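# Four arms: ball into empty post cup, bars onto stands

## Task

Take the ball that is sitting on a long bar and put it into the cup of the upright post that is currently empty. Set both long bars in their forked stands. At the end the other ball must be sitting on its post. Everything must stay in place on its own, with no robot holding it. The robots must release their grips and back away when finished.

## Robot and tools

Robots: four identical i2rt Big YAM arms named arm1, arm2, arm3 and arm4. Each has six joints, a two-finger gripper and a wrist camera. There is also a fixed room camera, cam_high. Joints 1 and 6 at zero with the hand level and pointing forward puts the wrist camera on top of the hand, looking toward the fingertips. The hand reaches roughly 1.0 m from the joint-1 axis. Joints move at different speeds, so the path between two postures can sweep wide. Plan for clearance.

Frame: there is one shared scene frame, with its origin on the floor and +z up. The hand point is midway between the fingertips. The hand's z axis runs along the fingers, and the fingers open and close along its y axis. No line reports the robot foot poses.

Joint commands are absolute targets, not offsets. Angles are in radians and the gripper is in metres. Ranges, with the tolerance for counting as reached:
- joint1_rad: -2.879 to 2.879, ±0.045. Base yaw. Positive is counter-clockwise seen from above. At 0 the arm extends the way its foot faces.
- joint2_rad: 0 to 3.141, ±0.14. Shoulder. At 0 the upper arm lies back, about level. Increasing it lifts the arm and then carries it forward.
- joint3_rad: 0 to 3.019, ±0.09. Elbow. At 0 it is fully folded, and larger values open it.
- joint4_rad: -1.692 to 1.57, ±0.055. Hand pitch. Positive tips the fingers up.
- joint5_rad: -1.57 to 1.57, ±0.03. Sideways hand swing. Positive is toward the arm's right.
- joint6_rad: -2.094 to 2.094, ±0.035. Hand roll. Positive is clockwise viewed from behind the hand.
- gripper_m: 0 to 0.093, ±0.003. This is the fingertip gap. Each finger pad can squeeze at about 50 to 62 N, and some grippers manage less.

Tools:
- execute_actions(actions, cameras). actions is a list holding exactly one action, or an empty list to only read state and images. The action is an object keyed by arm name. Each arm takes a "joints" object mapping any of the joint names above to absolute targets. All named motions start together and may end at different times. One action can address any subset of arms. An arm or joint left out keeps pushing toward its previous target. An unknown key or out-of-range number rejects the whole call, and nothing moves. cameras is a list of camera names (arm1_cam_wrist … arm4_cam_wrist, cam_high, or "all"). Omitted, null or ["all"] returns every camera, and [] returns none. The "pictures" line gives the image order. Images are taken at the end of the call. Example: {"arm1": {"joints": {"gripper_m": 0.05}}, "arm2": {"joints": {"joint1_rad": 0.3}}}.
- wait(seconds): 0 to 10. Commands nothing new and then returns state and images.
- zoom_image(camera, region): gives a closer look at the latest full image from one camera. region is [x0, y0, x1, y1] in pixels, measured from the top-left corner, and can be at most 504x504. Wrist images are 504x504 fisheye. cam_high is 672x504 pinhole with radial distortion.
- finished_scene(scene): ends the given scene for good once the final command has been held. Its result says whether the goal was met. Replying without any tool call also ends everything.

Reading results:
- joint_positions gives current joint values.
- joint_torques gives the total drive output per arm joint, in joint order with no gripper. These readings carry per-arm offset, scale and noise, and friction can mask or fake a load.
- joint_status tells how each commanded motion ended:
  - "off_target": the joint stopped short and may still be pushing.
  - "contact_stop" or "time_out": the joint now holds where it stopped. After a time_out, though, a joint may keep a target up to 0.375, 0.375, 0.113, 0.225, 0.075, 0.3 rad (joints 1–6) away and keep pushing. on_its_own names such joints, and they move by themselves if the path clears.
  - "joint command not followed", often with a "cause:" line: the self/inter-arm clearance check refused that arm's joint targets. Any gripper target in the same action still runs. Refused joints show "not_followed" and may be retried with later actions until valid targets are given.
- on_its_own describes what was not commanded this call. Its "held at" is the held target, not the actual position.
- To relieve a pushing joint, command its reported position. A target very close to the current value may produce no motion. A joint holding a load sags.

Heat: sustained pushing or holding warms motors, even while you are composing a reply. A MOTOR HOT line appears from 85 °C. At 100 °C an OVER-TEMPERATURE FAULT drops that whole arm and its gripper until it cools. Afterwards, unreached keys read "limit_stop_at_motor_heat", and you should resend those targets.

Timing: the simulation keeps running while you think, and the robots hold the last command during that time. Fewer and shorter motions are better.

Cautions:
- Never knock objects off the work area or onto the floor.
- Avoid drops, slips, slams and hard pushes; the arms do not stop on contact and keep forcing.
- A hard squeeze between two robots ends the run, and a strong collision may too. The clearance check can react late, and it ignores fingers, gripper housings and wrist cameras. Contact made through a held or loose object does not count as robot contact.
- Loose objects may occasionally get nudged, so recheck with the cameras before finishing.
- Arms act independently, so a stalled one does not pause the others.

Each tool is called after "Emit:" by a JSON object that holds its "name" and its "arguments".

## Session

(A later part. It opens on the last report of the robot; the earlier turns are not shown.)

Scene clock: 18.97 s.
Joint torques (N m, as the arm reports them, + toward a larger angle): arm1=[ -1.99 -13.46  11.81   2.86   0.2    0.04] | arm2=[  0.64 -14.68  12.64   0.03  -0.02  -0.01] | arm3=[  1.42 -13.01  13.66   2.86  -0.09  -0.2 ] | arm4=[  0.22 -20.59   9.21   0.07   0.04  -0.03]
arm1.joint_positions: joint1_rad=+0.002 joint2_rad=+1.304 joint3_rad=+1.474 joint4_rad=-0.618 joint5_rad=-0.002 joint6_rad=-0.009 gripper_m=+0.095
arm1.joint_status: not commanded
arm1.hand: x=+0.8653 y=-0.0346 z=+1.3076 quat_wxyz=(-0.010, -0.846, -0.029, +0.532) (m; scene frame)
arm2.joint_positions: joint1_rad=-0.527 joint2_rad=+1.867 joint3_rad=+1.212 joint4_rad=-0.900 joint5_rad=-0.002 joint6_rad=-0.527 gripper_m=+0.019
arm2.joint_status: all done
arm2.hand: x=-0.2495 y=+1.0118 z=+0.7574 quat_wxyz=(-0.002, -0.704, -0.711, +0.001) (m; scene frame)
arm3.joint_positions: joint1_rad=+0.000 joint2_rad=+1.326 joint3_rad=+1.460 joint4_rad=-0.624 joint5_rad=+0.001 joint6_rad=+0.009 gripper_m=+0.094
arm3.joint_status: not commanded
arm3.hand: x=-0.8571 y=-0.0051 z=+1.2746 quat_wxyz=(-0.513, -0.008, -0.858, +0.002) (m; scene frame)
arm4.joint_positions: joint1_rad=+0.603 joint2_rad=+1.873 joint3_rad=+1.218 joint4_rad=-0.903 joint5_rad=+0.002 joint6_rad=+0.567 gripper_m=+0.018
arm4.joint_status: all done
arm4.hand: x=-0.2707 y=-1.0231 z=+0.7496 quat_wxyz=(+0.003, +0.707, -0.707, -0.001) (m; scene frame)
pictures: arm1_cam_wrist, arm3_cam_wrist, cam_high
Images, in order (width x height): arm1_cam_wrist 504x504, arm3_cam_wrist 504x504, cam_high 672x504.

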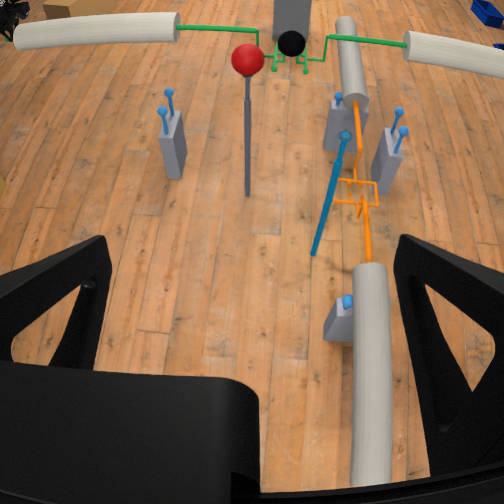

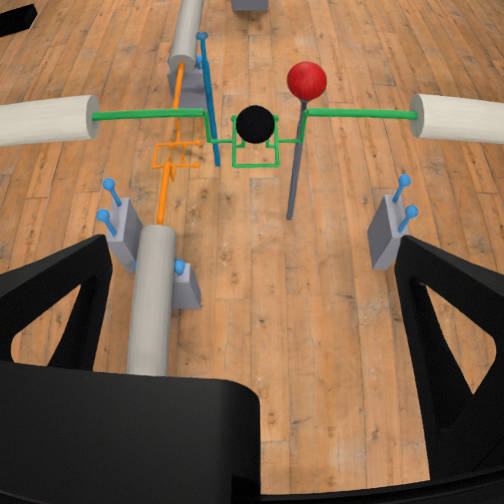

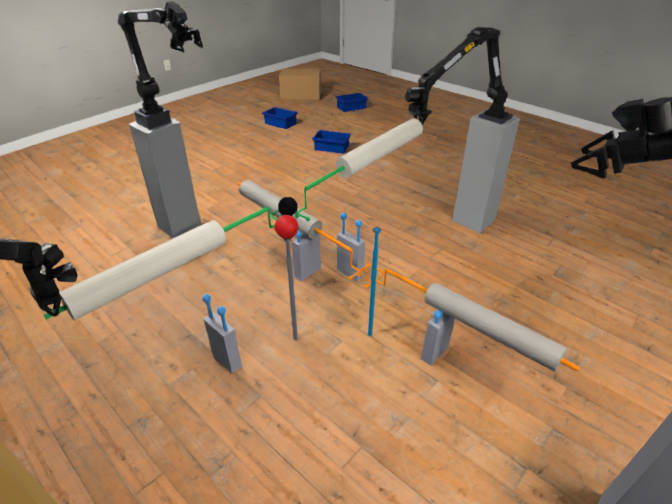

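Emit:
{"name": "execute_actions", "arguments": {"actions": [{"arm2":{"joints":{"joint2_rad":1.705,"joint3_rad":1.385,"joint4_rad":-1.16}},"arm4":{"joints":{"joint2_rad":1.705,"joint3_rad":1.38,"joint4_rad":-1.17}},"arm1":{"joints":{"joint4_rad":-0.35}},"arm3":{"joints":{"joint4_rad":-0.35}}}], "cameras": ["arm1_cam_wrist","arm3_cam_wrist","cam_high"]}}

Scene clock: 20.73 s.
Joint torques (N m, as the arm reports them, + toward a larger angle): arm1=[ -1.91 -13.47  11.86   3.03   0.2    0.03] | arm2=[  0.86 -15.2   14.2   -0.27   0.    -0.04] | arm3=[  0.48 -13.15  13.84   3.08  -0.06  -0.19] | arm4=[  0.26 -20.63  10.78   0.01   0.01   0.01]
arm1.joint_positions: joint1_rad=+0.002 joint2_rad=+1.304 joint3_rad=+1.474 joint4_rad=-0.370 joint5_rad=-0.002 joint6_rad=-0.009 gripper_m=+0.095
arm1.joint_status: all done
arm1.hand: x=+0.8459 y=-0.0361 z=+1.3653 quat_wxyz=(-0.012, -0.774, -0.027, +0.633) (m; scene frame)
arm2.joint_positions: joint1_rad=-0.527 joint2_rad=+1.735 joint3_rad=+1.319 joint4_rad=-1.144 joint5_rad=-0.002 joint6_rad=-0.526 gripper_m=+0.019
arm2.joint_status: all done
arm2.hand: x=-0.2490 y=+1.0117 z=+0.8560 quat_wxyz=(-0.001, -0.704, -0.711, -0.001) (m; scene frame)
arm3.joint_positions: joint1_rad=+0.000 joint2_rad=+1.326 joint3_rad=+1.460 joint4_rad=-0.375 joint5_rad=+0.001 joint6_rad=+0.009 gripper_m=+0.094
arm3.joint_status: all done
arm3.hand: x=-0.8351 y=-0.0051 z=+1.3314 quat_wxyz=(-0.616, -0.007, -0.788, +0.002) (m; scene frame)
arm4.joint_positions: joint1_rad=+0.603 joint2_rad=+1.724 joint3_rad=+1.328 joint4_rad=-1.161 joint5_rad=+0.002 joint6_rad=+0.567 gripper_m=+0.018
arm4.joint_status: all done
arm4.hand: x=-0.2690 y=-1.0241 z=+0.8577 quat_wxyz=(+0.002, +0.707, -0.707, -0.001) (m; scene frame)
pictures: arm1_cam_wrist, arm3_cam_wrist, cam_high
Images, in order (width x height): arm1_cam_wrist 504x504, arm3_cam_wrist 504x504, cam_high 672x504.

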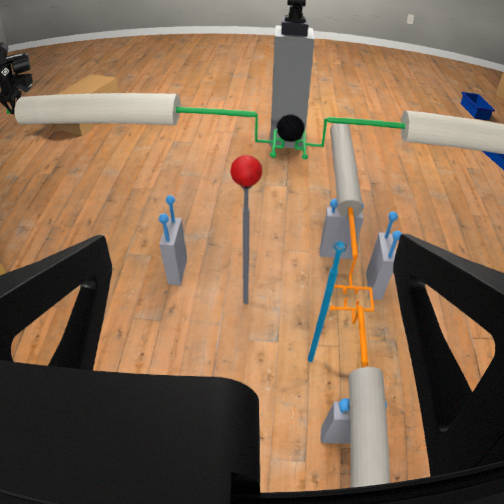

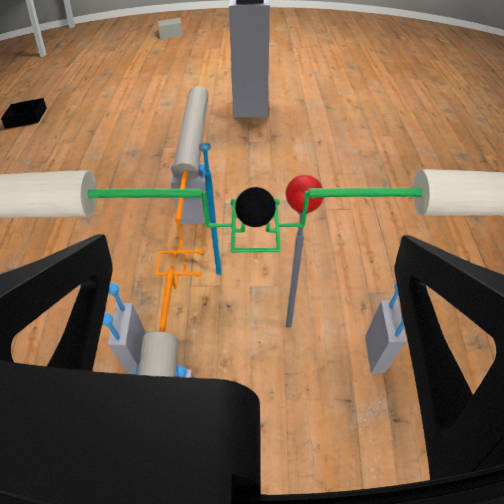

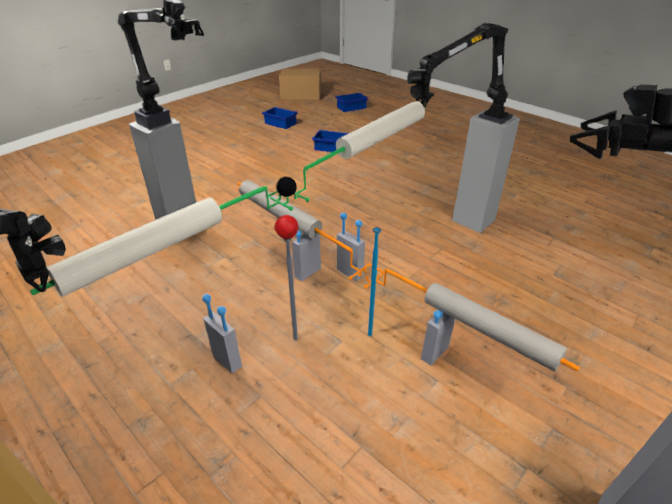

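Emit:
{"name": "execute_actions", "arguments": {"actions": [{"arm2":{"joints":{"joint1_rad":-0.61,"joint2_rad":1.55,"joint3_rad":1.245,"joint4_rad":-1.19,"joint6_rad":-0.61}},"arm4":{"joints":{"joint1_rad":0.535,"joint2_rad":1.835,"joint3_rad":1.58,"joint4_rad":-1.24,"joint6_rad":0.5}}}], "cameras": []}}

Emit:
{"name": "execute_actions", "arguments": {"actions": [{"arm2":{"joints":{"joint1_rad":-0.712,"joint2_rad":1.395,"joint3_rad":1.13,"joint4_rad":-1.235,"joint6_rad":-0.715}},"arm4":{"joints":{"joint1_rad":0.482,"joint2_rad":1.965,"joint3_rad":1.795,"joint4_rad":-1.315,"joint6_rad":0.44}}}], "cameras": ["arm1_cam_wrist","arm3_cam_wrist","cam_high"]}}

Scene clock: 22.73 s.
Joint torques (N m, as the arm reports them, + toward a larger angle): arm1=[ -1.92 -13.51  11.87   3.05   0.21   0.04] | arm2=[  0.62 -13.9   11.48   0.09   0.05   0.05] | arm3=[  0.49 -13.14  13.86   2.73  -0.02  -0.19] | arm4=[  0.69 -24.82  11.43  -0.47   0.01  -0.02]
arm1.joint_positions: joint1_rad=+0.002 joint2_rad=+1.304 joint3_rad=+1.474 joint4_rad=-0.370 joint5_rad=-0.002 joint6_rad=-0.009 gripper_m=+0.095
arm1.joint_status: not commanded
arm1.hand: x=+0.8459 y=-0.0361 z=+1.3653 quat_wxyz=(-0.012, -0.774, -0.027, +0.633) (m; scene frame)
arm2.joint_positions: joint1_rad=-0.613 joint2_rad=+1.592 joint3_rad=+1.213 joint4_rad=-1.182 joint5_rad=-0.003 joint6_rad=-0.612 gripper_m=+0.019
arm2.joint_status: all done
arm2.hand: x=-0.2588 y=+1.0741 z=+0.8840 quat_wxyz=(-0.001, -0.704, -0.710, -0.002) (m; scene frame)
arm3.joint_positions: joint1_rad=+0.000 joint2_rad=+1.326 joint3_rad=+1.460 joint4_rad=-0.375 joint5_rad=+0.001 joint6_rad=+0.009 gripper_m=+0.094
arm3.joint_status: not commanded
arm3.hand: x=-0.8351 y=-0.0051 z=+1.3314 quat_wxyz=(-0.616, -0.007, -0.788, +0.002) (m; scene frame)
arm4.joint_positions: joint1_rad=+0.534 joint2_rad=+1.870 joint3_rad=+1.517 joint4_rad=-1.221 joint5_rad=+0.001 joint6_rad=+0.499 gripper_m=+0.018
arm4.joint_status: all done
arm4.hand: x=-0.2649 y=-0.9600 z=+0.8497 quat_wxyz=(+0.005, +0.707, -0.707, +0.007) (m; scene frame)
pictures: none
No camera images: the call's "cameras" was empty. Leave "cameras" out to get every camera's image.

Scene clock: 23.77 s.
Joint torques (N m, as the arm reports them, + toward a larger angle): arm1=[ -1.73 -13.5   11.86   3.1    0.2    0.05] | arm2=[  0.33 -11.58  11.46  -0.02   0.03   0.  ] | arm3=[  1.06 -12.74  13.89   2.87  -0.07  -0.2 ] | arm4=[  0.7  -27.27  11.59  -0.79  -0.08  -0.02]
arm1.joint_positions: joint1_rad=+0.002 joint2_rad=+1.304 joint3_rad=+1.474 joint4_rad=-0.370 joint5_rad=-0.002 joint6_rad=-0.009 gripper_m=+0.095
arm1.joint_status: not commanded
arm1.hand: x=+0.8459 y=-0.0361 z=+1.3653 quat_wxyz=(-0.012, -0.774, -0.027, +0.633) (m; scene frame)
arm2.joint_positions: joint1_rad=-0.711 joint2_rad=+1.428 joint3_rad=+1.100 joint4_rad=-1.221 joint5_rad=-0.004 joint6_rad=-0.714 gripper_m=+0.019
arm2.joint_status: all done
arm2.hand: x=-0.2601 y=+1.1410 z=+0.9103 quat_wxyz=(-0.001, -0.703, -0.712, +0.004) (m; scene frame)
arm3.joint_positions: joint1_rad=+0.000 joint2_rad=+1.326 joint3_rad=+1.460 joint4_rad=-0.375 joint5_rad=+0.001 joint6_rad=+0.009 gripper_m=+0.094
arm3.joint_status: not commanded
arm3.hand: x=-0.8351 y=-0.0051 z=+1.3314 quat_wxyz=(-0.616, -0.007, -0.788, +0.002) (m; scene frame)
arm4.joint_positions: joint1_rad=+0.476 joint2_rad=+1.996 joint3_rad=+1.735 joint4_rad=-1.288 joint5_rad=+0.004 joint6_rad=+0.438 gripper_m=+0.018
arm4.joint_status: all done
arm4.hand: x=-0.2603 y=-0.8922 z=+0.8575 quat_wxyz=(-0.001, +0.708, -0.707, -0.004) (m; scene frame)
pictures: arm1_cam_wrist, arm3_cam_wrist, cam_high
Images, in order (width x height): arm1_cam_wrist 504x504, arm3_cam_wrist 504x504, cam_high 672x504.

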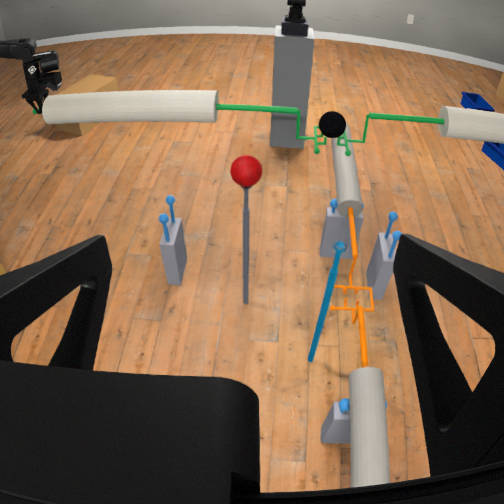

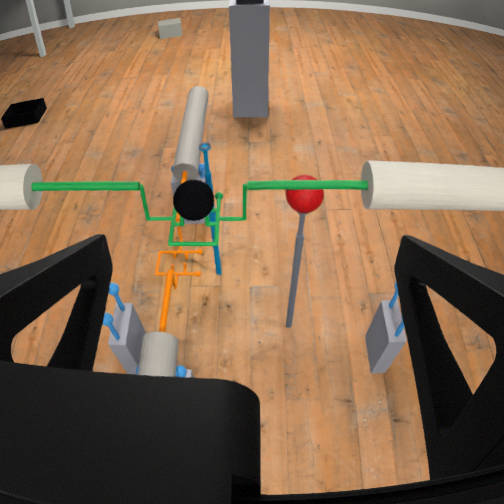

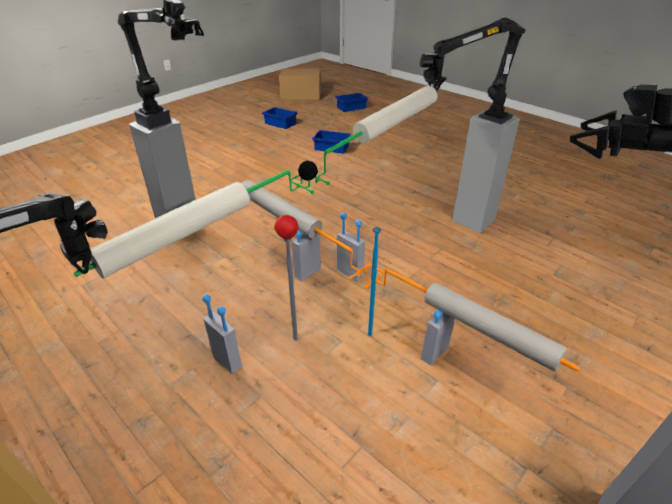

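Emit:
{"name": "execute_actions", "arguments": {"actions": [{"arm2":{"joints":{"joint1_rad":-0.421,"joint2_rad":1.21,"joint3_rad":0.9,"joint4_rad":-1.19,"joint6_rad":-0.42}},"arm4":{"joints":{"joint1_rad":0.265,"joint2_rad":1.84,"joint3_rad":1.675,"joint4_rad":-1.335,"joint6_rad":0.227}}}], "cameras": ["arm1_cam_wrist","arm3_cam_wrist","cam_high"]}}

Scene clock: 25.63 s.
Joint torques (N m, as the arm reports them, + toward a larger angle): arm1=[ -1.89 -13.53  11.86   3.09   0.2    0.05] | arm2=[ 0.35 -7.76 11.83  0.16  0.09  0.08] | arm3=[ -0.49 -13.22  13.94   2.83  -0.05  -0.27] | arm4=[  0.66 -25.4    8.68  -0.09  -0.17   0.18]
arm1.joint_positions: joint1_rad=+0.002 joint2_rad=+1.304 joint3_rad=+1.474 joint4_rad=-0.370 joint5_rad=-0.002 joint6_rad=-0.009 gripper_m=+0.095
arm1.joint_status: not commanded
arm1.hand: x=+0.8459 y=-0.0361 z=+1.3653 quat_wxyz=(-0.012, -0.774, -0.027, +0.633) (m; scene frame)
arm2.joint_positions: joint1_rad=-0.418 joint2_rad=+1.236 joint3_rad=+0.865 joint4_rad=-1.185 joint5_rad=-0.004 joint6_rad=-0.425 gripper_m=+0.019
arm2.joint_status: all done
arm2.hand: x=-0.1281 y=+1.1537 z=+0.8917 quat_wxyz=(-0.003, -0.701, -0.713, +0.000) (m; scene frame)
arm3.joint_positions: joint1_rad=+0.000 joint2_rad=+1.326 joint3_rad=+1.460 joint4_rad=-0.375 joint5_rad=+0.001 joint6_rad=+0.009 gripper_m=+0.094
arm3.joint_status: not commanded
arm3.hand: x=-0.8351 y=-0.0051 z=+1.3314 quat_wxyz=(-0.616, -0.007, -0.788, +0.002) (m; scene frame)
arm4.joint_positions: joint1_rad=+0.254 joint2_rad=+1.875 joint3_rad=+1.658 joint4_rad=-1.320 joint5_rad=+0.006 joint6_rad=+0.209 gripper_m=+0.018
arm4.joint_status: all done
arm4.hand: x=-0.1240 y=-0.8799 z=+0.8979 quat_wxyz=(-0.007, +0.710, -0.704, -0.007) (m; scene frame)
pictures: arm1_cam_wrist, arm3_cam_wrist, cam_high
Images, in order (width x height): arm1_cam_wrist 504x504, arm3_cam_wrist 504x504, cam_high 672x504.

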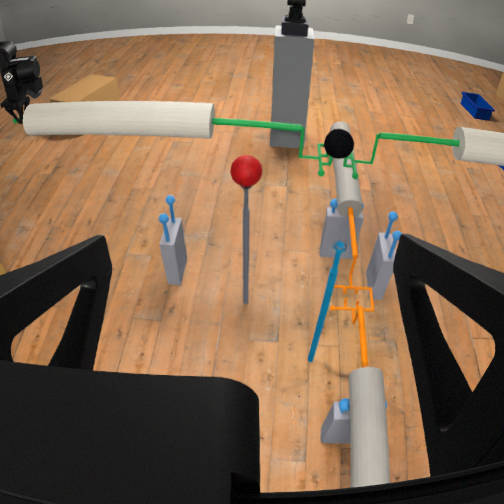

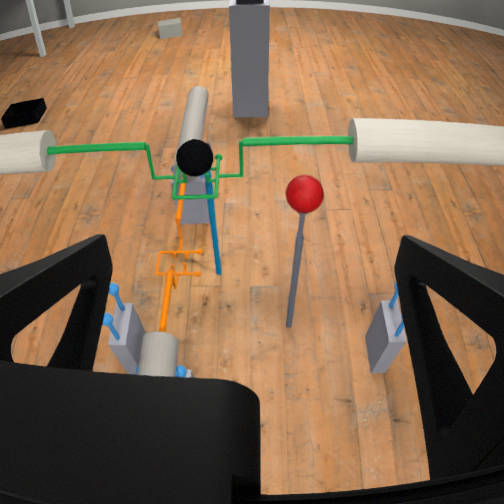

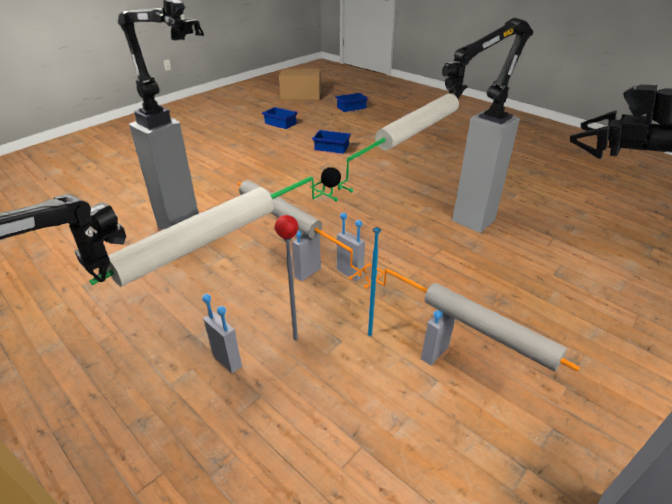

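Plenty of clearance. Continuing across.

Emit:
{"name": "execute_actions", "arguments": {"actions": [{"arm2":{"joints":{"joint1_rad":-0.015,"joint2_rad":1.13,"joint3_rad":0.835,"joint4_rad":-1.215,"joint6_rad":-0.015}},"arm4":{"joints":{"joint1_rad":0.045,"joint2_rad":1.81,"joint3_rad":1.605,"joint4_rad":-1.31,"joint6_rad":-0.01}}}], "cameras": []}}

Emit:
{"name": "execute_actions", "arguments": {"actions": [{"arm2":{"joints":{"joint1_rad":0.396,"joint2_rad":1.225,"joint3_rad":0.92,"joint4_rad":-1.19,"joint6_rad":0.396}},"arm4":{"joints":{"joint1_rad":-0.185,"joint2_rad":1.855,"joint3_rad":1.69,"joint4_rad":-1.33,"joint6_rad":-0.235}}}], "cameras": ["arm1_cam_wrist","arm3_cam_wrist","cam_high"]}}

Scene clock: 27.23 s.
Joint torques (N m, as the arm reports them, + toward a larger angle): arm1=[ -1.78 -13.47  11.9    3.07   0.2    0.03] | arm2=[ 0.95 -7.78 10.91 -0.23 -0.02  0.11] | arm3=[  0.31 -12.44  13.89   2.86  -0.08  -0.17] | arm4=[  0.77 -26.94   8.35  -0.6   -0.18  -0.02]
arm1.joint_positions: joint1_rad=+0.002 joint2_rad=+1.304 joint3_rad=+1.474 joint4_rad=-0.370 joint5_rad=-0.002 joint6_rad=-0.009 gripper_m=+0.095
arm1.joint_status: not commanded
arm1.hand: x=+0.8459 y=-0.0361 z=+1.3653 quat_wxyz=(-0.012, -0.774, -0.027, +0.633) (m; scene frame)
arm2.joint_positions: joint1_rad=-0.017 joint2_rad=+1.164 joint3_rad=+0.813 joint4_rad=-1.194 joint5_rad=-0.001 joint6_rad=-0.023 gripper_m=+0.019
arm2.joint_status: all done
arm2.hand: x=-0.0031 y=+1.1493 z=+0.8941 quat_wxyz=(-0.008, -0.701, -0.713, +0.003) (m; scene frame)
arm3.joint_positions: joint1_rad=+0.000 joint2_rad=+1.326 joint3_rad=+1.460 joint4_rad=-0.375 joint5_rad=+0.001 joint6_rad=+0.009 gripper_m=+0.094
arm3.joint_status: not commanded
arm3.hand: x=-0.8351 y=-0.0051 z=+1.3314 quat_wxyz=(-0.616, -0.007, -0.788, +0.002) (m; scene frame)
arm4.joint_positions: joint1_rad=+0.035 joint2_rad=+1.865 joint3_rad=+1.592 joint4_rad=-1.286 joint5_rad=+0.005 joint6_rad=-0.014 gripper_m=+0.018
arm4.joint_status: all done
arm4.hand: x=+0.0019 y=-0.8809 z=+0.8789 quat_wxyz=(-0.001, +0.712, -0.702, +0.003) (m; scene frame)
pictures: none
No camera images: the call's "cameras" was empty. Leave "cameras" out to get every camera's image.

Scene clock: 28.43 s.
Joint torques (N m, as the arm reports them, + toward a larger angle): arm1=[ -1.96 -13.4   11.88   3.06   0.21   0.04] | arm2=[ 1.17 -8.53 12.58 -0.1  -0.33  0.1 ] | arm3=[  0.76 -13.27  13.62   2.94  -0.08  -0.22] | arm4=[  0.3  -24.7   10.43  -0.36  -0.19  -0.03]
arm1.joint_positions: joint1_rad=+0.002 joint2_rad=+1.304 joint3_rad=+1.474 joint4_rad=-0.370 joint5_rad=-0.002 joint6_rad=-0.009 gripper_m=+0.095
arm1.joint_status: not commanded
arm1.hand: x=+0.8459 y=-0.0361 z=+1.3653 quat_wxyz=(-0.012, -0.774, -0.027, +0.633) (m; scene frame)
arm2.joint_positions: joint1_rad=+0.387 joint2_rad=+1.252 joint3_rad=+0.877 joint4_rad=-1.176 joint5_rad=+0.007 joint6_rad=+0.384 gripper_m=+0.019
arm2.joint_status: all done
arm2.hand: x=+0.1246 y=+1.1458 z=+0.8926 quat_wxyz=(-0.006, -0.702, -0.712, +0.001) (m; scene frame)
arm3.joint_positions: joint1_rad=+0.000 joint2_rad=+1.326 joint3_rad=+1.460 joint4_rad=-0.375 joint5_rad=+0.001 joint6_rad=+0.009 gripper_m=+0.094
arm3.joint_status: not commanded
arm3.hand: x=-0.8351 y=-0.0051 z=+1.3314 quat_wxyz=(-0.616, -0.007, -0.788, +0.002) (m; scene frame)
arm4.joint_positions: joint1_rad=-0.189 joint2_rad=+1.880 joint3_rad=+1.648 joint4_rad=-1.310 joint5_rad=+0.005 joint6_rad=-0.237 gripper_m=+0.018
arm4.joint_status: all done
arm4.hand: x=+0.1310 y=-0.8826 z=+0.8916 quat_wxyz=(-0.009, +0.711, -0.703, +0.000) (m; scene frame)
pictures: arm1_cam_wrist, arm3_cam_wrist, cam_high
Images, in order (width x height): arm1_cam_wrist 504x504, arm3_cam_wrist 504x504, cam_high 672x504.

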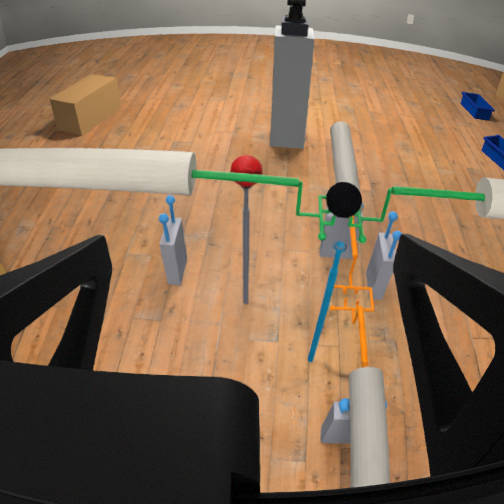

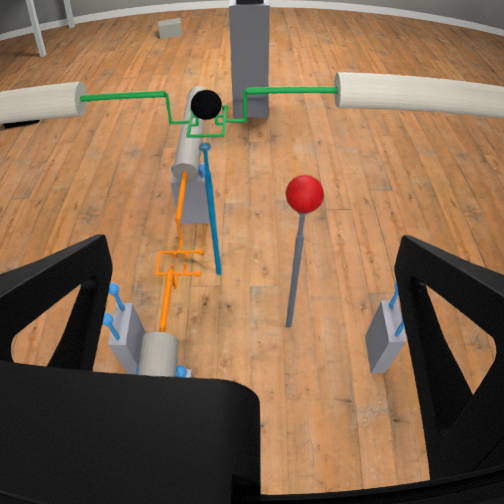

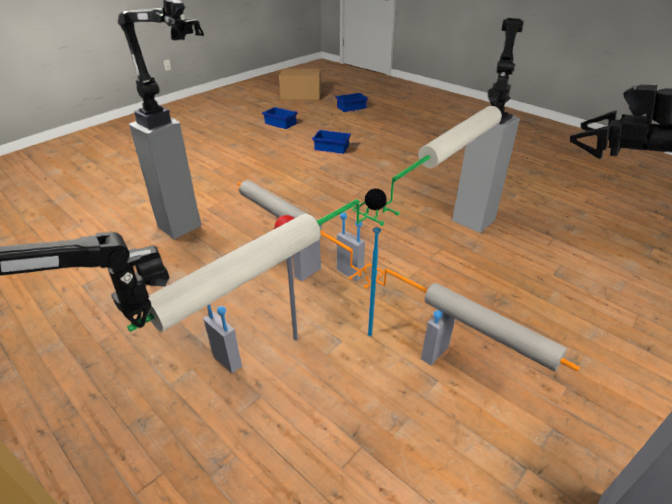

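Emit:
{"name": "execute_actions", "arguments": {"actions": [{"arm2":{"joints":{"joint1_rad":0.41,"joint2_rad":1.325,"joint3_rad":0.785,"joint4_rad":-0.96,"joint6_rad":0.405}},"arm4":{"joints":{"joint1_rad":-0.18,"joint2_rad":1.94,"joint3_rad":1.592,"joint4_rad":-1.165}}}], "cameras": ["arm1_cam_wrist","arm3_cam_wrist","cam_high"]}}

Emit:
{"name": "zoom_image", "arguments": {"camera": "arm1_cam_wrist", "region": [270, 170, 420, 300]}}

Emit:
{"name": "zoom_image", "arguments": {"camera": "arm3_cam_wrist", "region": [140, 80, 270, 200]}}

Emit:
{"name": "zoom_image", "arguments": {"camera": "cam_high", "region": [320, 170, 440, 280]}}

Scene clock: 30.20 s.
Joint torques (N m, as the arm reports them, + toward a larger angle): arm1=[ -1.89 -13.54  11.88   3.07   0.2    0.05] | arm2=[ 1.42 -9.08  9.88  0.69 -0.37  0.09] | arm3=[  0.85 -12.18  13.89   2.73  -0.07  -0.21] | arm4=[  0.79 -28.02   8.35  -0.14  -0.09  -0.02]
arm1.joint_positions: joint1_rad=+0.002 joint2_rad=+1.304 joint3_rad=+1.474 joint4_rad=-0.370 joint5_rad=-0.002 joint6_rad=-0.009 gripper_m=+0.095
arm1.joint_status: not commanded
arm1.hand: x=+0.8459 y=-0.0361 z=+1.3653 quat_wxyz=(-0.012, -0.774, -0.027, +0.633) (m; scene frame)
arm2.joint_positions: joint1_rad=+0.399 joint2_rad=+1.361 joint3_rad=+0.762 joint4_rad=-0.968 joint5_rad=+0.007 joint6_rad=+0.397 gripper_m=+0.019
arm2.joint_status: all done
arm2.hand: x=+0.1277 y=+1.1497 z=+0.8211 quat_wxyz=(+0.001, -0.703, -0.711, -0.002) (m; scene frame)
arm3.joint_positions: joint1_rad=+0.000 joint2_rad=+1.326 joint3_rad=+1.460 joint4_rad=-0.375 joint5_rad=+0.001 joint6_rad=+0.009 gripper_m=+0.094
arm3.joint_status: not commanded
arm3.hand: x=-0.8351 y=-0.0051 z=+1.3314 quat_wxyz=(-0.616, -0.007, -0.788, +0.002) (m; scene frame)
arm4.joint_positions: joint1_rad=-0.189 joint2_rad=+1.992 joint3_rad=+1.572 joint4_rad=-1.152 joint5_rad=+0.003 joint6_rad=-0.236 gripper_m=+0.018
arm4.joint_status: all done
arm4.hand: x=+0.1319 y=-0.8774 z=+0.8014 quat_wxyz=(+0.004, +0.711, -0.703, +0.007) (m; scene frame)
pictures: arm1_cam_wrist, arm3_cam_wrist, cam_high
Images, in order (width x height): arm1_cam_wrist 504x504, arm3_cam_wrist 504x504, cam_high 672x504.

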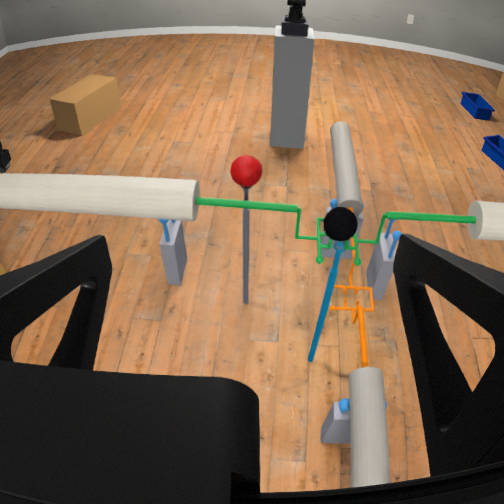

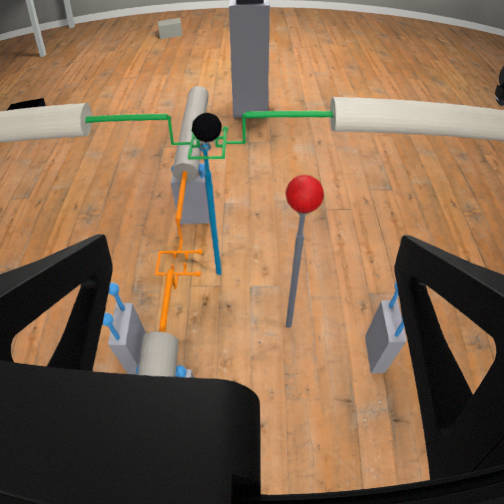

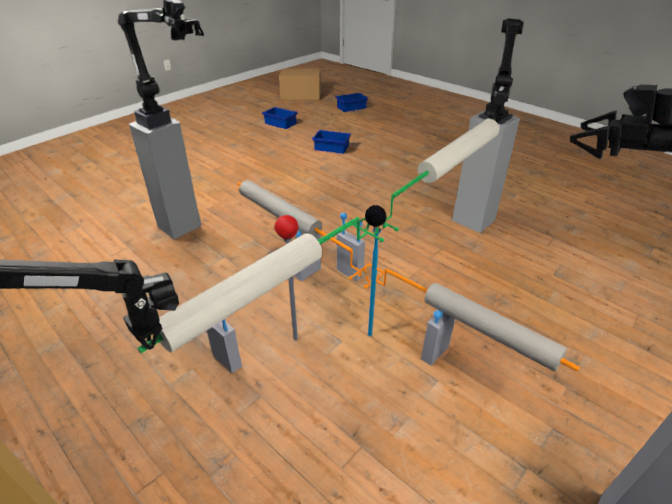

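Region (270, 170, 420, 300) of arm1_cam_wrist's 504x504 image, scaled by 3.360, with more detail than that image has; it fills the top 437 rows of this view, and the rest is white.

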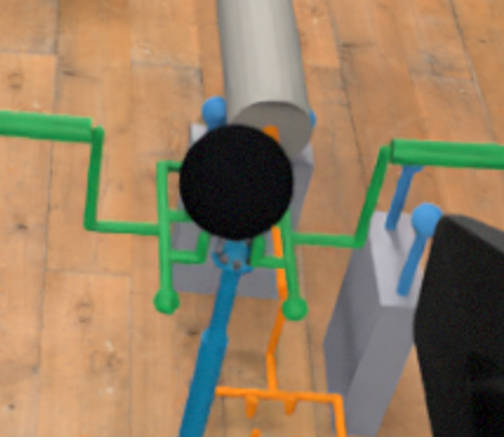

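Region (140, 80, 270, 200) of arm3_cam_wrist's 504x504 image, scaled by 3.877, with more detail than that image has; it fills the top 465 rows of this view, and the rest is white.

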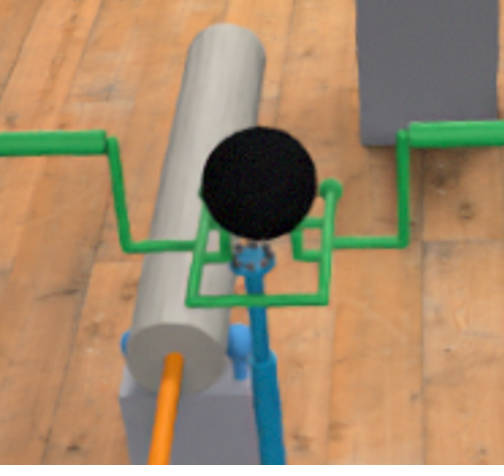

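Region (320, 170, 440, 280) of cam_high's 672x504 image, scaled by 4.200, with more detail than that image has; it fills the top 462 rows of this view, and the rest is white.

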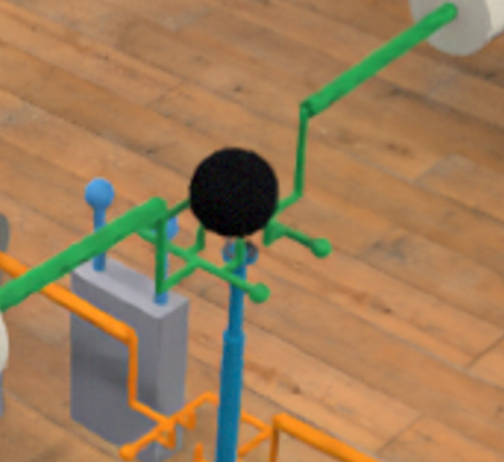

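Emit:
{"name": "execute_actions", "arguments": {"actions": [{"arm2":{"joints":{"joint1_rad":0.43,"joint2_rad":1.335,"joint3_rad":0.717,"joint4_rad":-0.875,"joint6_rad":0.42}},"arm4":{"joints":{"joint2_rad":1.975,"joint3_rad":1.64,"joint4_rad":-1.135}}}], "cameras": ["arm1_cam_wrist","arm3_cam_wrist"]}}

Emit:
{"name": "zoom_image", "arguments": {"camera": "arm1_cam_wrist", "region": [270, 170, 420, 300]}}

Emit:
{"name": "zoom_image", "arguments": {"camera": "arm3_cam_wrist", "region": [140, 80, 270, 200]}}

Scene clock: 31.80 s.
Joint torques (N m, as the arm reports them, + toward a larger angle): arm1=[ -1.93 -13.55  11.89   3.09   0.21   0.04] | arm2=[ 1.65 -8.56  9.21  0.79 -0.37  0.06] | arm3=[  0.34 -12.82  13.84   2.73  -0.09  -0.21] | arm4=[  0.66 -25.32  10.61   0.14  -0.07  -0.04]
arm1.joint_positions: joint1_rad=+0.002 joint2_rad=+1.304 joint3_rad=+1.474 joint4_rad=-0.370 joint5_rad=-0.002 joint6_rad=-0.009 gripper_m=+0.095
arm1.joint_status: not commanded
arm1.hand: x=+0.8459 y=-0.0361 z=+1.3653 quat_wxyz=(-0.012, -0.774, -0.027, +0.633) (m; scene frame)
arm2.joint_positions: joint1_rad=+0.417 joint2_rad=+1.361 joint3_rad=+0.698 joint4_rad=-0.890 joint5_rad=+0.007 joint6_rad=+0.413 gripper_m=+0.019
arm2.joint_status: all done
arm2.hand: x=+0.1288 y=+1.1622 z=+0.8016 quat_wxyz=(-0.006, -0.702, -0.712, +0.000) (m; scene frame)
arm3.joint_positions: joint1_rad=+0.000 joint2_rad=+1.326 joint3_rad=+1.460 joint4_rad=-0.375 joint5_rad=+0.001 joint6_rad=+0.009 gripper_m=+0.094
arm3.joint_status: not commanded
arm3.hand: x=-0.8351 y=-0.0051 z=+1.3314 quat_wxyz=(-0.616, -0.007, -0.788, +0.002) (m; scene frame)
arm4.joint_positions: joint1_rad=-0.189 joint2_rad=+1.995 joint3_rad=+1.588 joint4_rad=-1.126 joint5_rad=+0.003 joint6_rad=-0.236 gripper_m=+0.018
arm4.joint_status: all done
arm4.hand: x=+0.1347 y=-0.8653 z=+0.8051 quat_wxyz=(-0.012, +0.711, -0.703, -0.003) (m; scene frame)
pictures: arm1_cam_wrist, arm3_cam_wrist
Images, in order (width x height): arm1_cam_wrist 504x504, arm3_cam_wrist 504x504.

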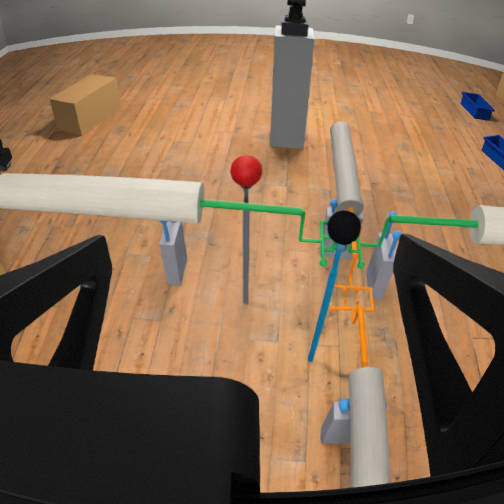

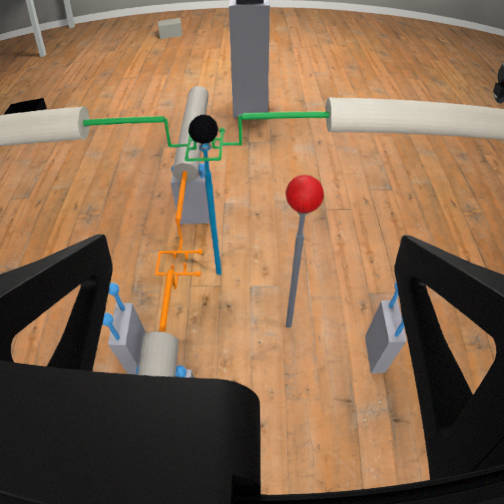

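Region (270, 170, 420, 300) of arm1_cam_wrist's 504x504 image, scaled by 3.360, with more detail than that image has; it fills the top 437 rows of this view, and the rest is white.

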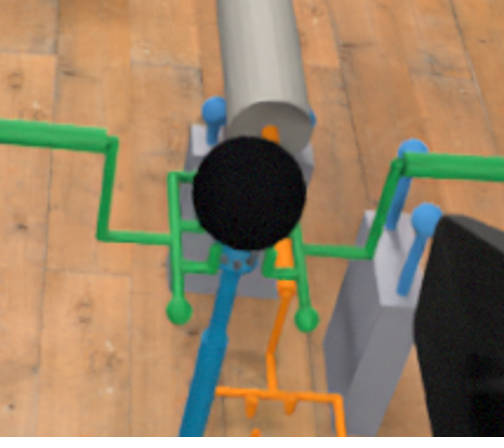

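Region (140, 80, 270, 200) of arm3_cam_wrist's 504x504 image, scaled by 3.877, with more detail than that image has; it fills the top 465 rows of this view, and the rest is white.

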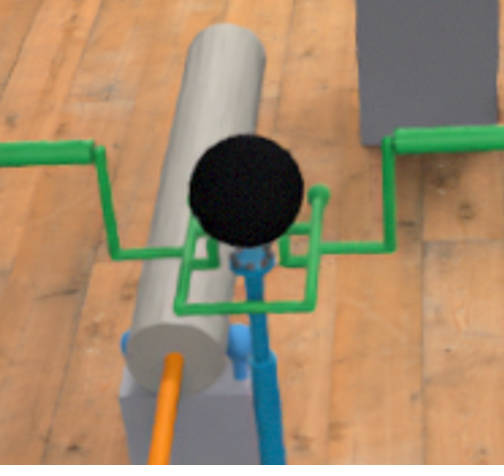

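Emit:
{"name": "execute_actions", "arguments": {"actions": [{"arm2":{"joints":{"joint2_rad":1.388,"joint3_rad":0.678,"joint4_rad":-0.787}},"arm4":{"joints":{"joint2_rad":2.015,"joint4_rad":-1.115}}}], "cameras": ["arm1_cam_wrist","arm3_cam_wrist"]}}

Emit:
{"name": "zoom_image", "arguments": {"camera": "arm1_cam_wrist", "region": [270, 170, 420, 300]}}

Emit:
{"name": "zoom_image", "arguments": {"camera": "arm3_cam_wrist", "region": [140, 80, 270, 200]}}

Scene clock: 33.07 s.
Joint torques (N m, as the arm reports them, + toward a larger angle): arm1=[ -2.07 -13.39  11.91   3.05   0.2    0.04] | arm2=[ 1.55 -7.94  8.29  0.94 -0.36  0.05] | arm3=[  1.26 -12.84  13.8    3.03  -0.09  -0.2 ] | arm4=[  0.85 -26.23  10.5    0.2   -0.07  -0.02]
arm1.joint_positions: joint1_rad=+0.002 joint2_rad=+1.304 joint3_rad=+1.474 joint4_rad=-0.370 joint5_rad=-0.002 joint6_rad=-0.009 gripper_m=+0.095
arm1.joint_status: not commanded
arm1.hand: x=+0.8459 y=-0.0361 z=+1.3653 quat_wxyz=(-0.012, -0.774, -0.027, +0.633) (m; scene frame)
arm2.joint_positions: joint1_rad=+0.417 joint2_rad=+1.409 joint3_rad=+0.664 joint4_rad=-0.802 joint5_rad=+0.007 joint6_rad=+0.414 gripper_m=+0.019
arm2.joint_status: all done
arm2.hand: x=+0.1287 y=+1.1630 z=+0.7778 quat_wxyz=(-0.009, -0.702, -0.712, +0.001) (m; scene frame)
arm3.joint_positions: joint1_rad=+0.000 joint2_rad=+1.326 joint3_rad=+1.460 joint4_rad=-0.375 joint5_rad=+0.001 joint6_rad=+0.009 gripper_m=+0.094
arm3.joint_status: not commanded
arm3.hand: x=-0.8351 y=-0.0051 z=+1.3314 quat_wxyz=(-0.616, -0.007, -0.788, +0.002) (m; scene frame)
arm4.joint_positions: joint1_rad=-0.189 joint2_rad=+2.040 joint3_rad=+1.589 joint4_rad=-1.107 joint5_rad=+0.003 joint6_rad=-0.236 gripper_m=+0.018
arm4.joint_status: all done
arm4.hand: x=+0.1349 y=-0.8647 z=+0.7796 quat_wxyz=(-0.001, +0.711, -0.703, +0.003) (m; scene frame)
pictures: arm1_cam_wrist, arm3_cam_wrist
Images, in order (width x height): arm1_cam_wrist 504x504, arm3_cam_wrist 504x504.

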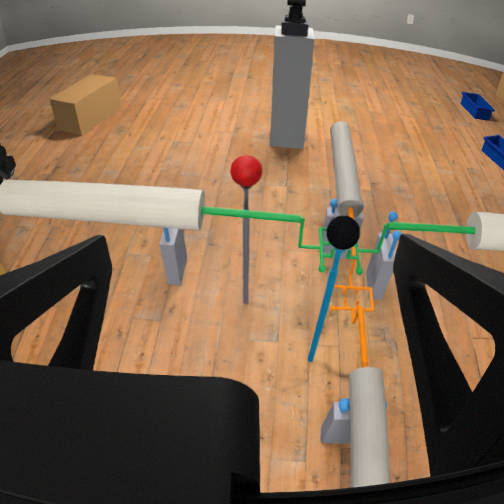

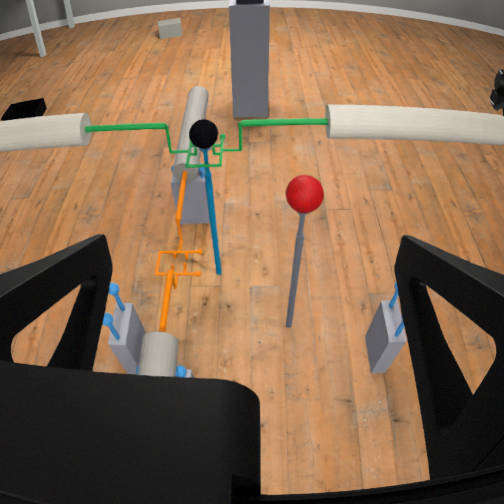

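Region (270, 170, 420, 300) of arm1_cam_wrist's 504x504 image, scaled by 3.360, with more detail than that image has; it fills the top 437 rows of this view, and the rest is white.

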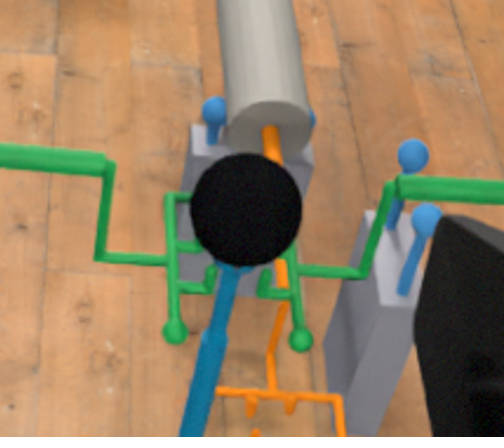

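Region (140, 80, 270, 200) of arm3_cam_wrist's 504x504 image, scaled by 3.877, with more detail than that image has; it fills the top 465 rows of this view, and the rest is white.

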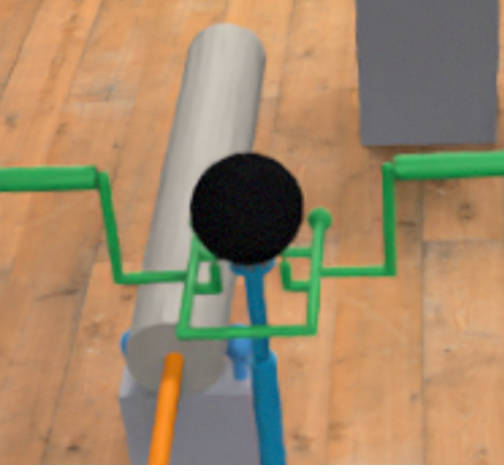

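Emit:
{"name": "execute_actions", "arguments": {"actions": [{"arm2":{"joints":{"joint2_rad":1.478,"joint3_rad":0.635,"joint4_rad":-0.655}},"arm4":{"joints":{"joint2_rad":2.08,"joint4_rad":-1.07}}}], "cameras": ["arm1_cam_wrist","arm3_cam_wrist"]}}

Scene clock: 34.23 s.
Joint torques (N m, as the arm reports them, + toward a larger angle): arm1=[ -1.88 -13.36  11.9    3.05   0.21   0.05] | arm2=[ 1.65 -8.81  7.49  0.94 -0.36  0.09] | arm3=[ -0.04 -12.79  13.77   2.97  -0.06  -0.16] | arm4=[  0.55 -26.97   9.85   0.34  -0.1   -0.05]
arm1.joint_positions: joint1_rad=+0.002 joint2_rad=+1.304 joint3_rad=+1.474 joint4_rad=-0.370 joint5_rad=-0.002 joint6_rad=-0.009 gripper_m=+0.095
arm1.joint_status: not commanded
arm1.hand: x=+0.8459 y=-0.0361 z=+1.3653 quat_wxyz=(-0.012, -0.774, -0.027, +0.633) (m; scene frame)
arm2.joint_positions: joint1_rad=+0.418 joint2_rad=+1.502 joint3_rad=+0.621 joint4_rad=-0.672 joint5_rad=+0.007 joint6_rad=+0.414 gripper_m=+0.019
arm2.joint_status: all done
arm2.hand: x=+0.1279 y=+1.1666 z=+0.7398 quat_wxyz=(-0.006, -0.702, -0.712, +0.000) (m; scene frame)
arm3.joint_positions: joint1_rad=+0.000 joint2_rad=+1.326 joint3_rad=+1.460 joint4_rad=-0.375 joint5_rad=+0.001 joint6_rad=+0.009 gripper_m=+0.094
arm3.joint_status: not commanded
arm3.hand: x=-0.8351 y=-0.0051 z=+1.3314 quat_wxyz=(-0.616, -0.007, -0.788, +0.002) (m; scene frame)
arm4.joint_positions: joint1_rad=-0.189 joint2_rad=+2.108 joint3_rad=+1.594 joint4_rad=-1.065 joint5_rad=+0.003 joint6_rad=-0.236 gripper_m=+0.018
arm4.joint_status: all done
arm4.hand: x=+0.1360 y=-0.8609 z=+0.7422 quat_wxyz=(+0.007, +0.711, -0.703, +0.008) (m; scene frame)
pictures: arm1_cam_wrist, arm3_cam_wrist
Images, in order (width x height): arm1_cam_wrist 504x504, arm3_cam_wrist 504x504.

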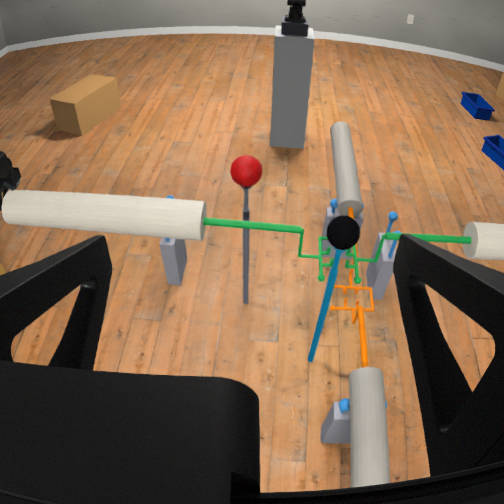

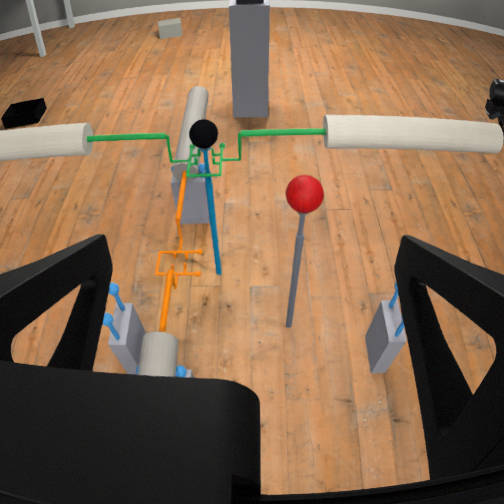

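Emit:
{"name": "execute_actions", "arguments": {"actions": [{"arm2":{"joints":{"joint1_rad":-0.03,"joint2_rad":1.415,"joint3_rad":0.58,"joint6_rad":-0.035}},"arm4":{"joints":{"joint1_rad":0.045,"joint2_rad":2.02,"joint3_rad":1.545,"joint4_rad":-1.045,"joint6_rad":0.0}}}], "cameras": ["arm1_cam_wrist","arm3_cam_wrist","cam_high"]}}

Scene clock: 35.80 s.
Joint torques (N m, as the arm reports them, + toward a larger angle): arm1=[ -1.85 -13.43  11.88   3.08   0.2    0.04] | arm2=[ 0.18 -8.82  8.36  0.65 -0.29 -0.02] | arm3=[  0.71 -13.46  13.62   2.93  -0.03  -0.16] | arm4=[ -0.24 -26.83   8.26   0.36   0.07  -0.19]
arm1.joint_positions: joint1_rad=+0.002 joint2_rad=+1.304 joint3_rad=+1.474 joint4_rad=-0.370 joint5_rad=-0.002 joint6_rad=-0.009 gripper_m=+0.095
arm1.joint_status: not commanded
arm1.hand: x=+0.8459 y=-0.0361 z=+1.3653 quat_wxyz=(-0.012, -0.774, -0.027, +0.633) (m; scene frame)
arm2.joint_positions: joint1_rad=-0.027 joint2_rad=+1.446 joint3_rad=+0.554 joint4_rad=-0.663 joint5_rad=+0.005 joint6_rad=-0.026 gripper_m=+0.019
arm2.joint_status: all done
arm2.hand: x=-0.0057 y=+1.1644 z=+0.7379 quat_wxyz=(-0.003, -0.704, -0.711, +0.001) (m; scene frame)
arm3.joint_positions: joint1_rad=+0.000 joint2_rad=+1.326 joint3_rad=+1.460 joint4_rad=-0.375 joint5_rad=+0.001 joint6_rad=+0.009 gripper_m=+0.094
arm3.joint_status: not commanded
arm3.hand: x=-0.8351 y=-0.0051 z=+1.3314 quat_wxyz=(-0.616, -0.007, -0.788, +0.002) (m; scene frame)
arm4.joint_positions: joint1_rad=+0.054 joint2_rad=+2.057 joint3_rad=+1.522 joint4_rad=-1.044 joint5_rad=-0.001 joint6_rad=+0.013 gripper_m=+0.018
arm4.joint_status: all done
arm4.hand: x=-0.0096 y=-0.8652 z=+0.7471 quat_wxyz=(+0.008, +0.708, -0.706, +0.008) (m; scene frame)
pictures: arm1_cam_wrist, arm3_cam_wrist, cam_high
Images, in order (width x height): arm1_cam_wrist 504x504, arm3_cam_wrist 504x504, cam_high 672x504.

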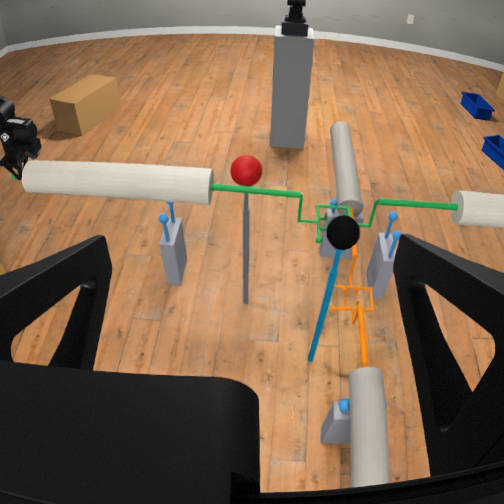

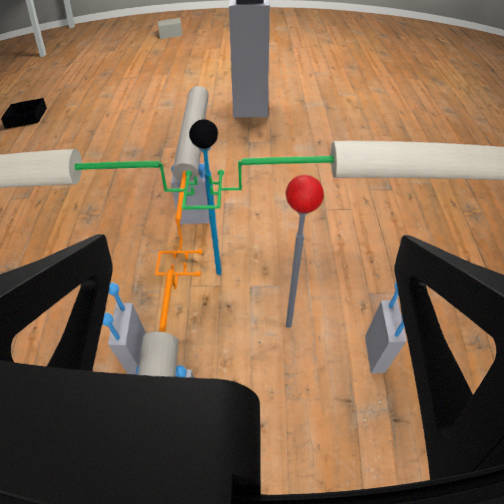

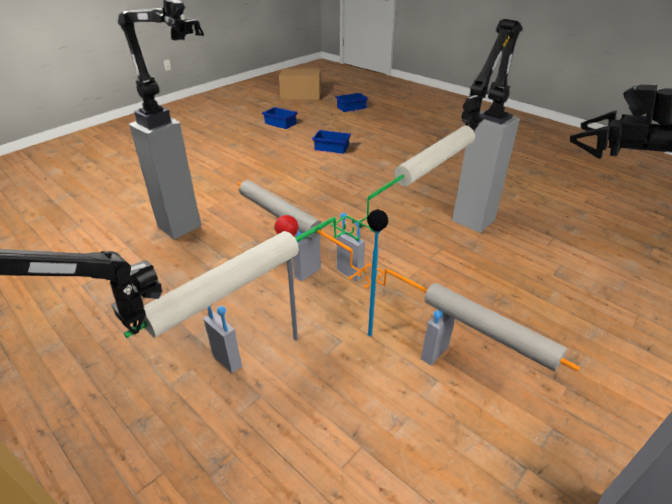

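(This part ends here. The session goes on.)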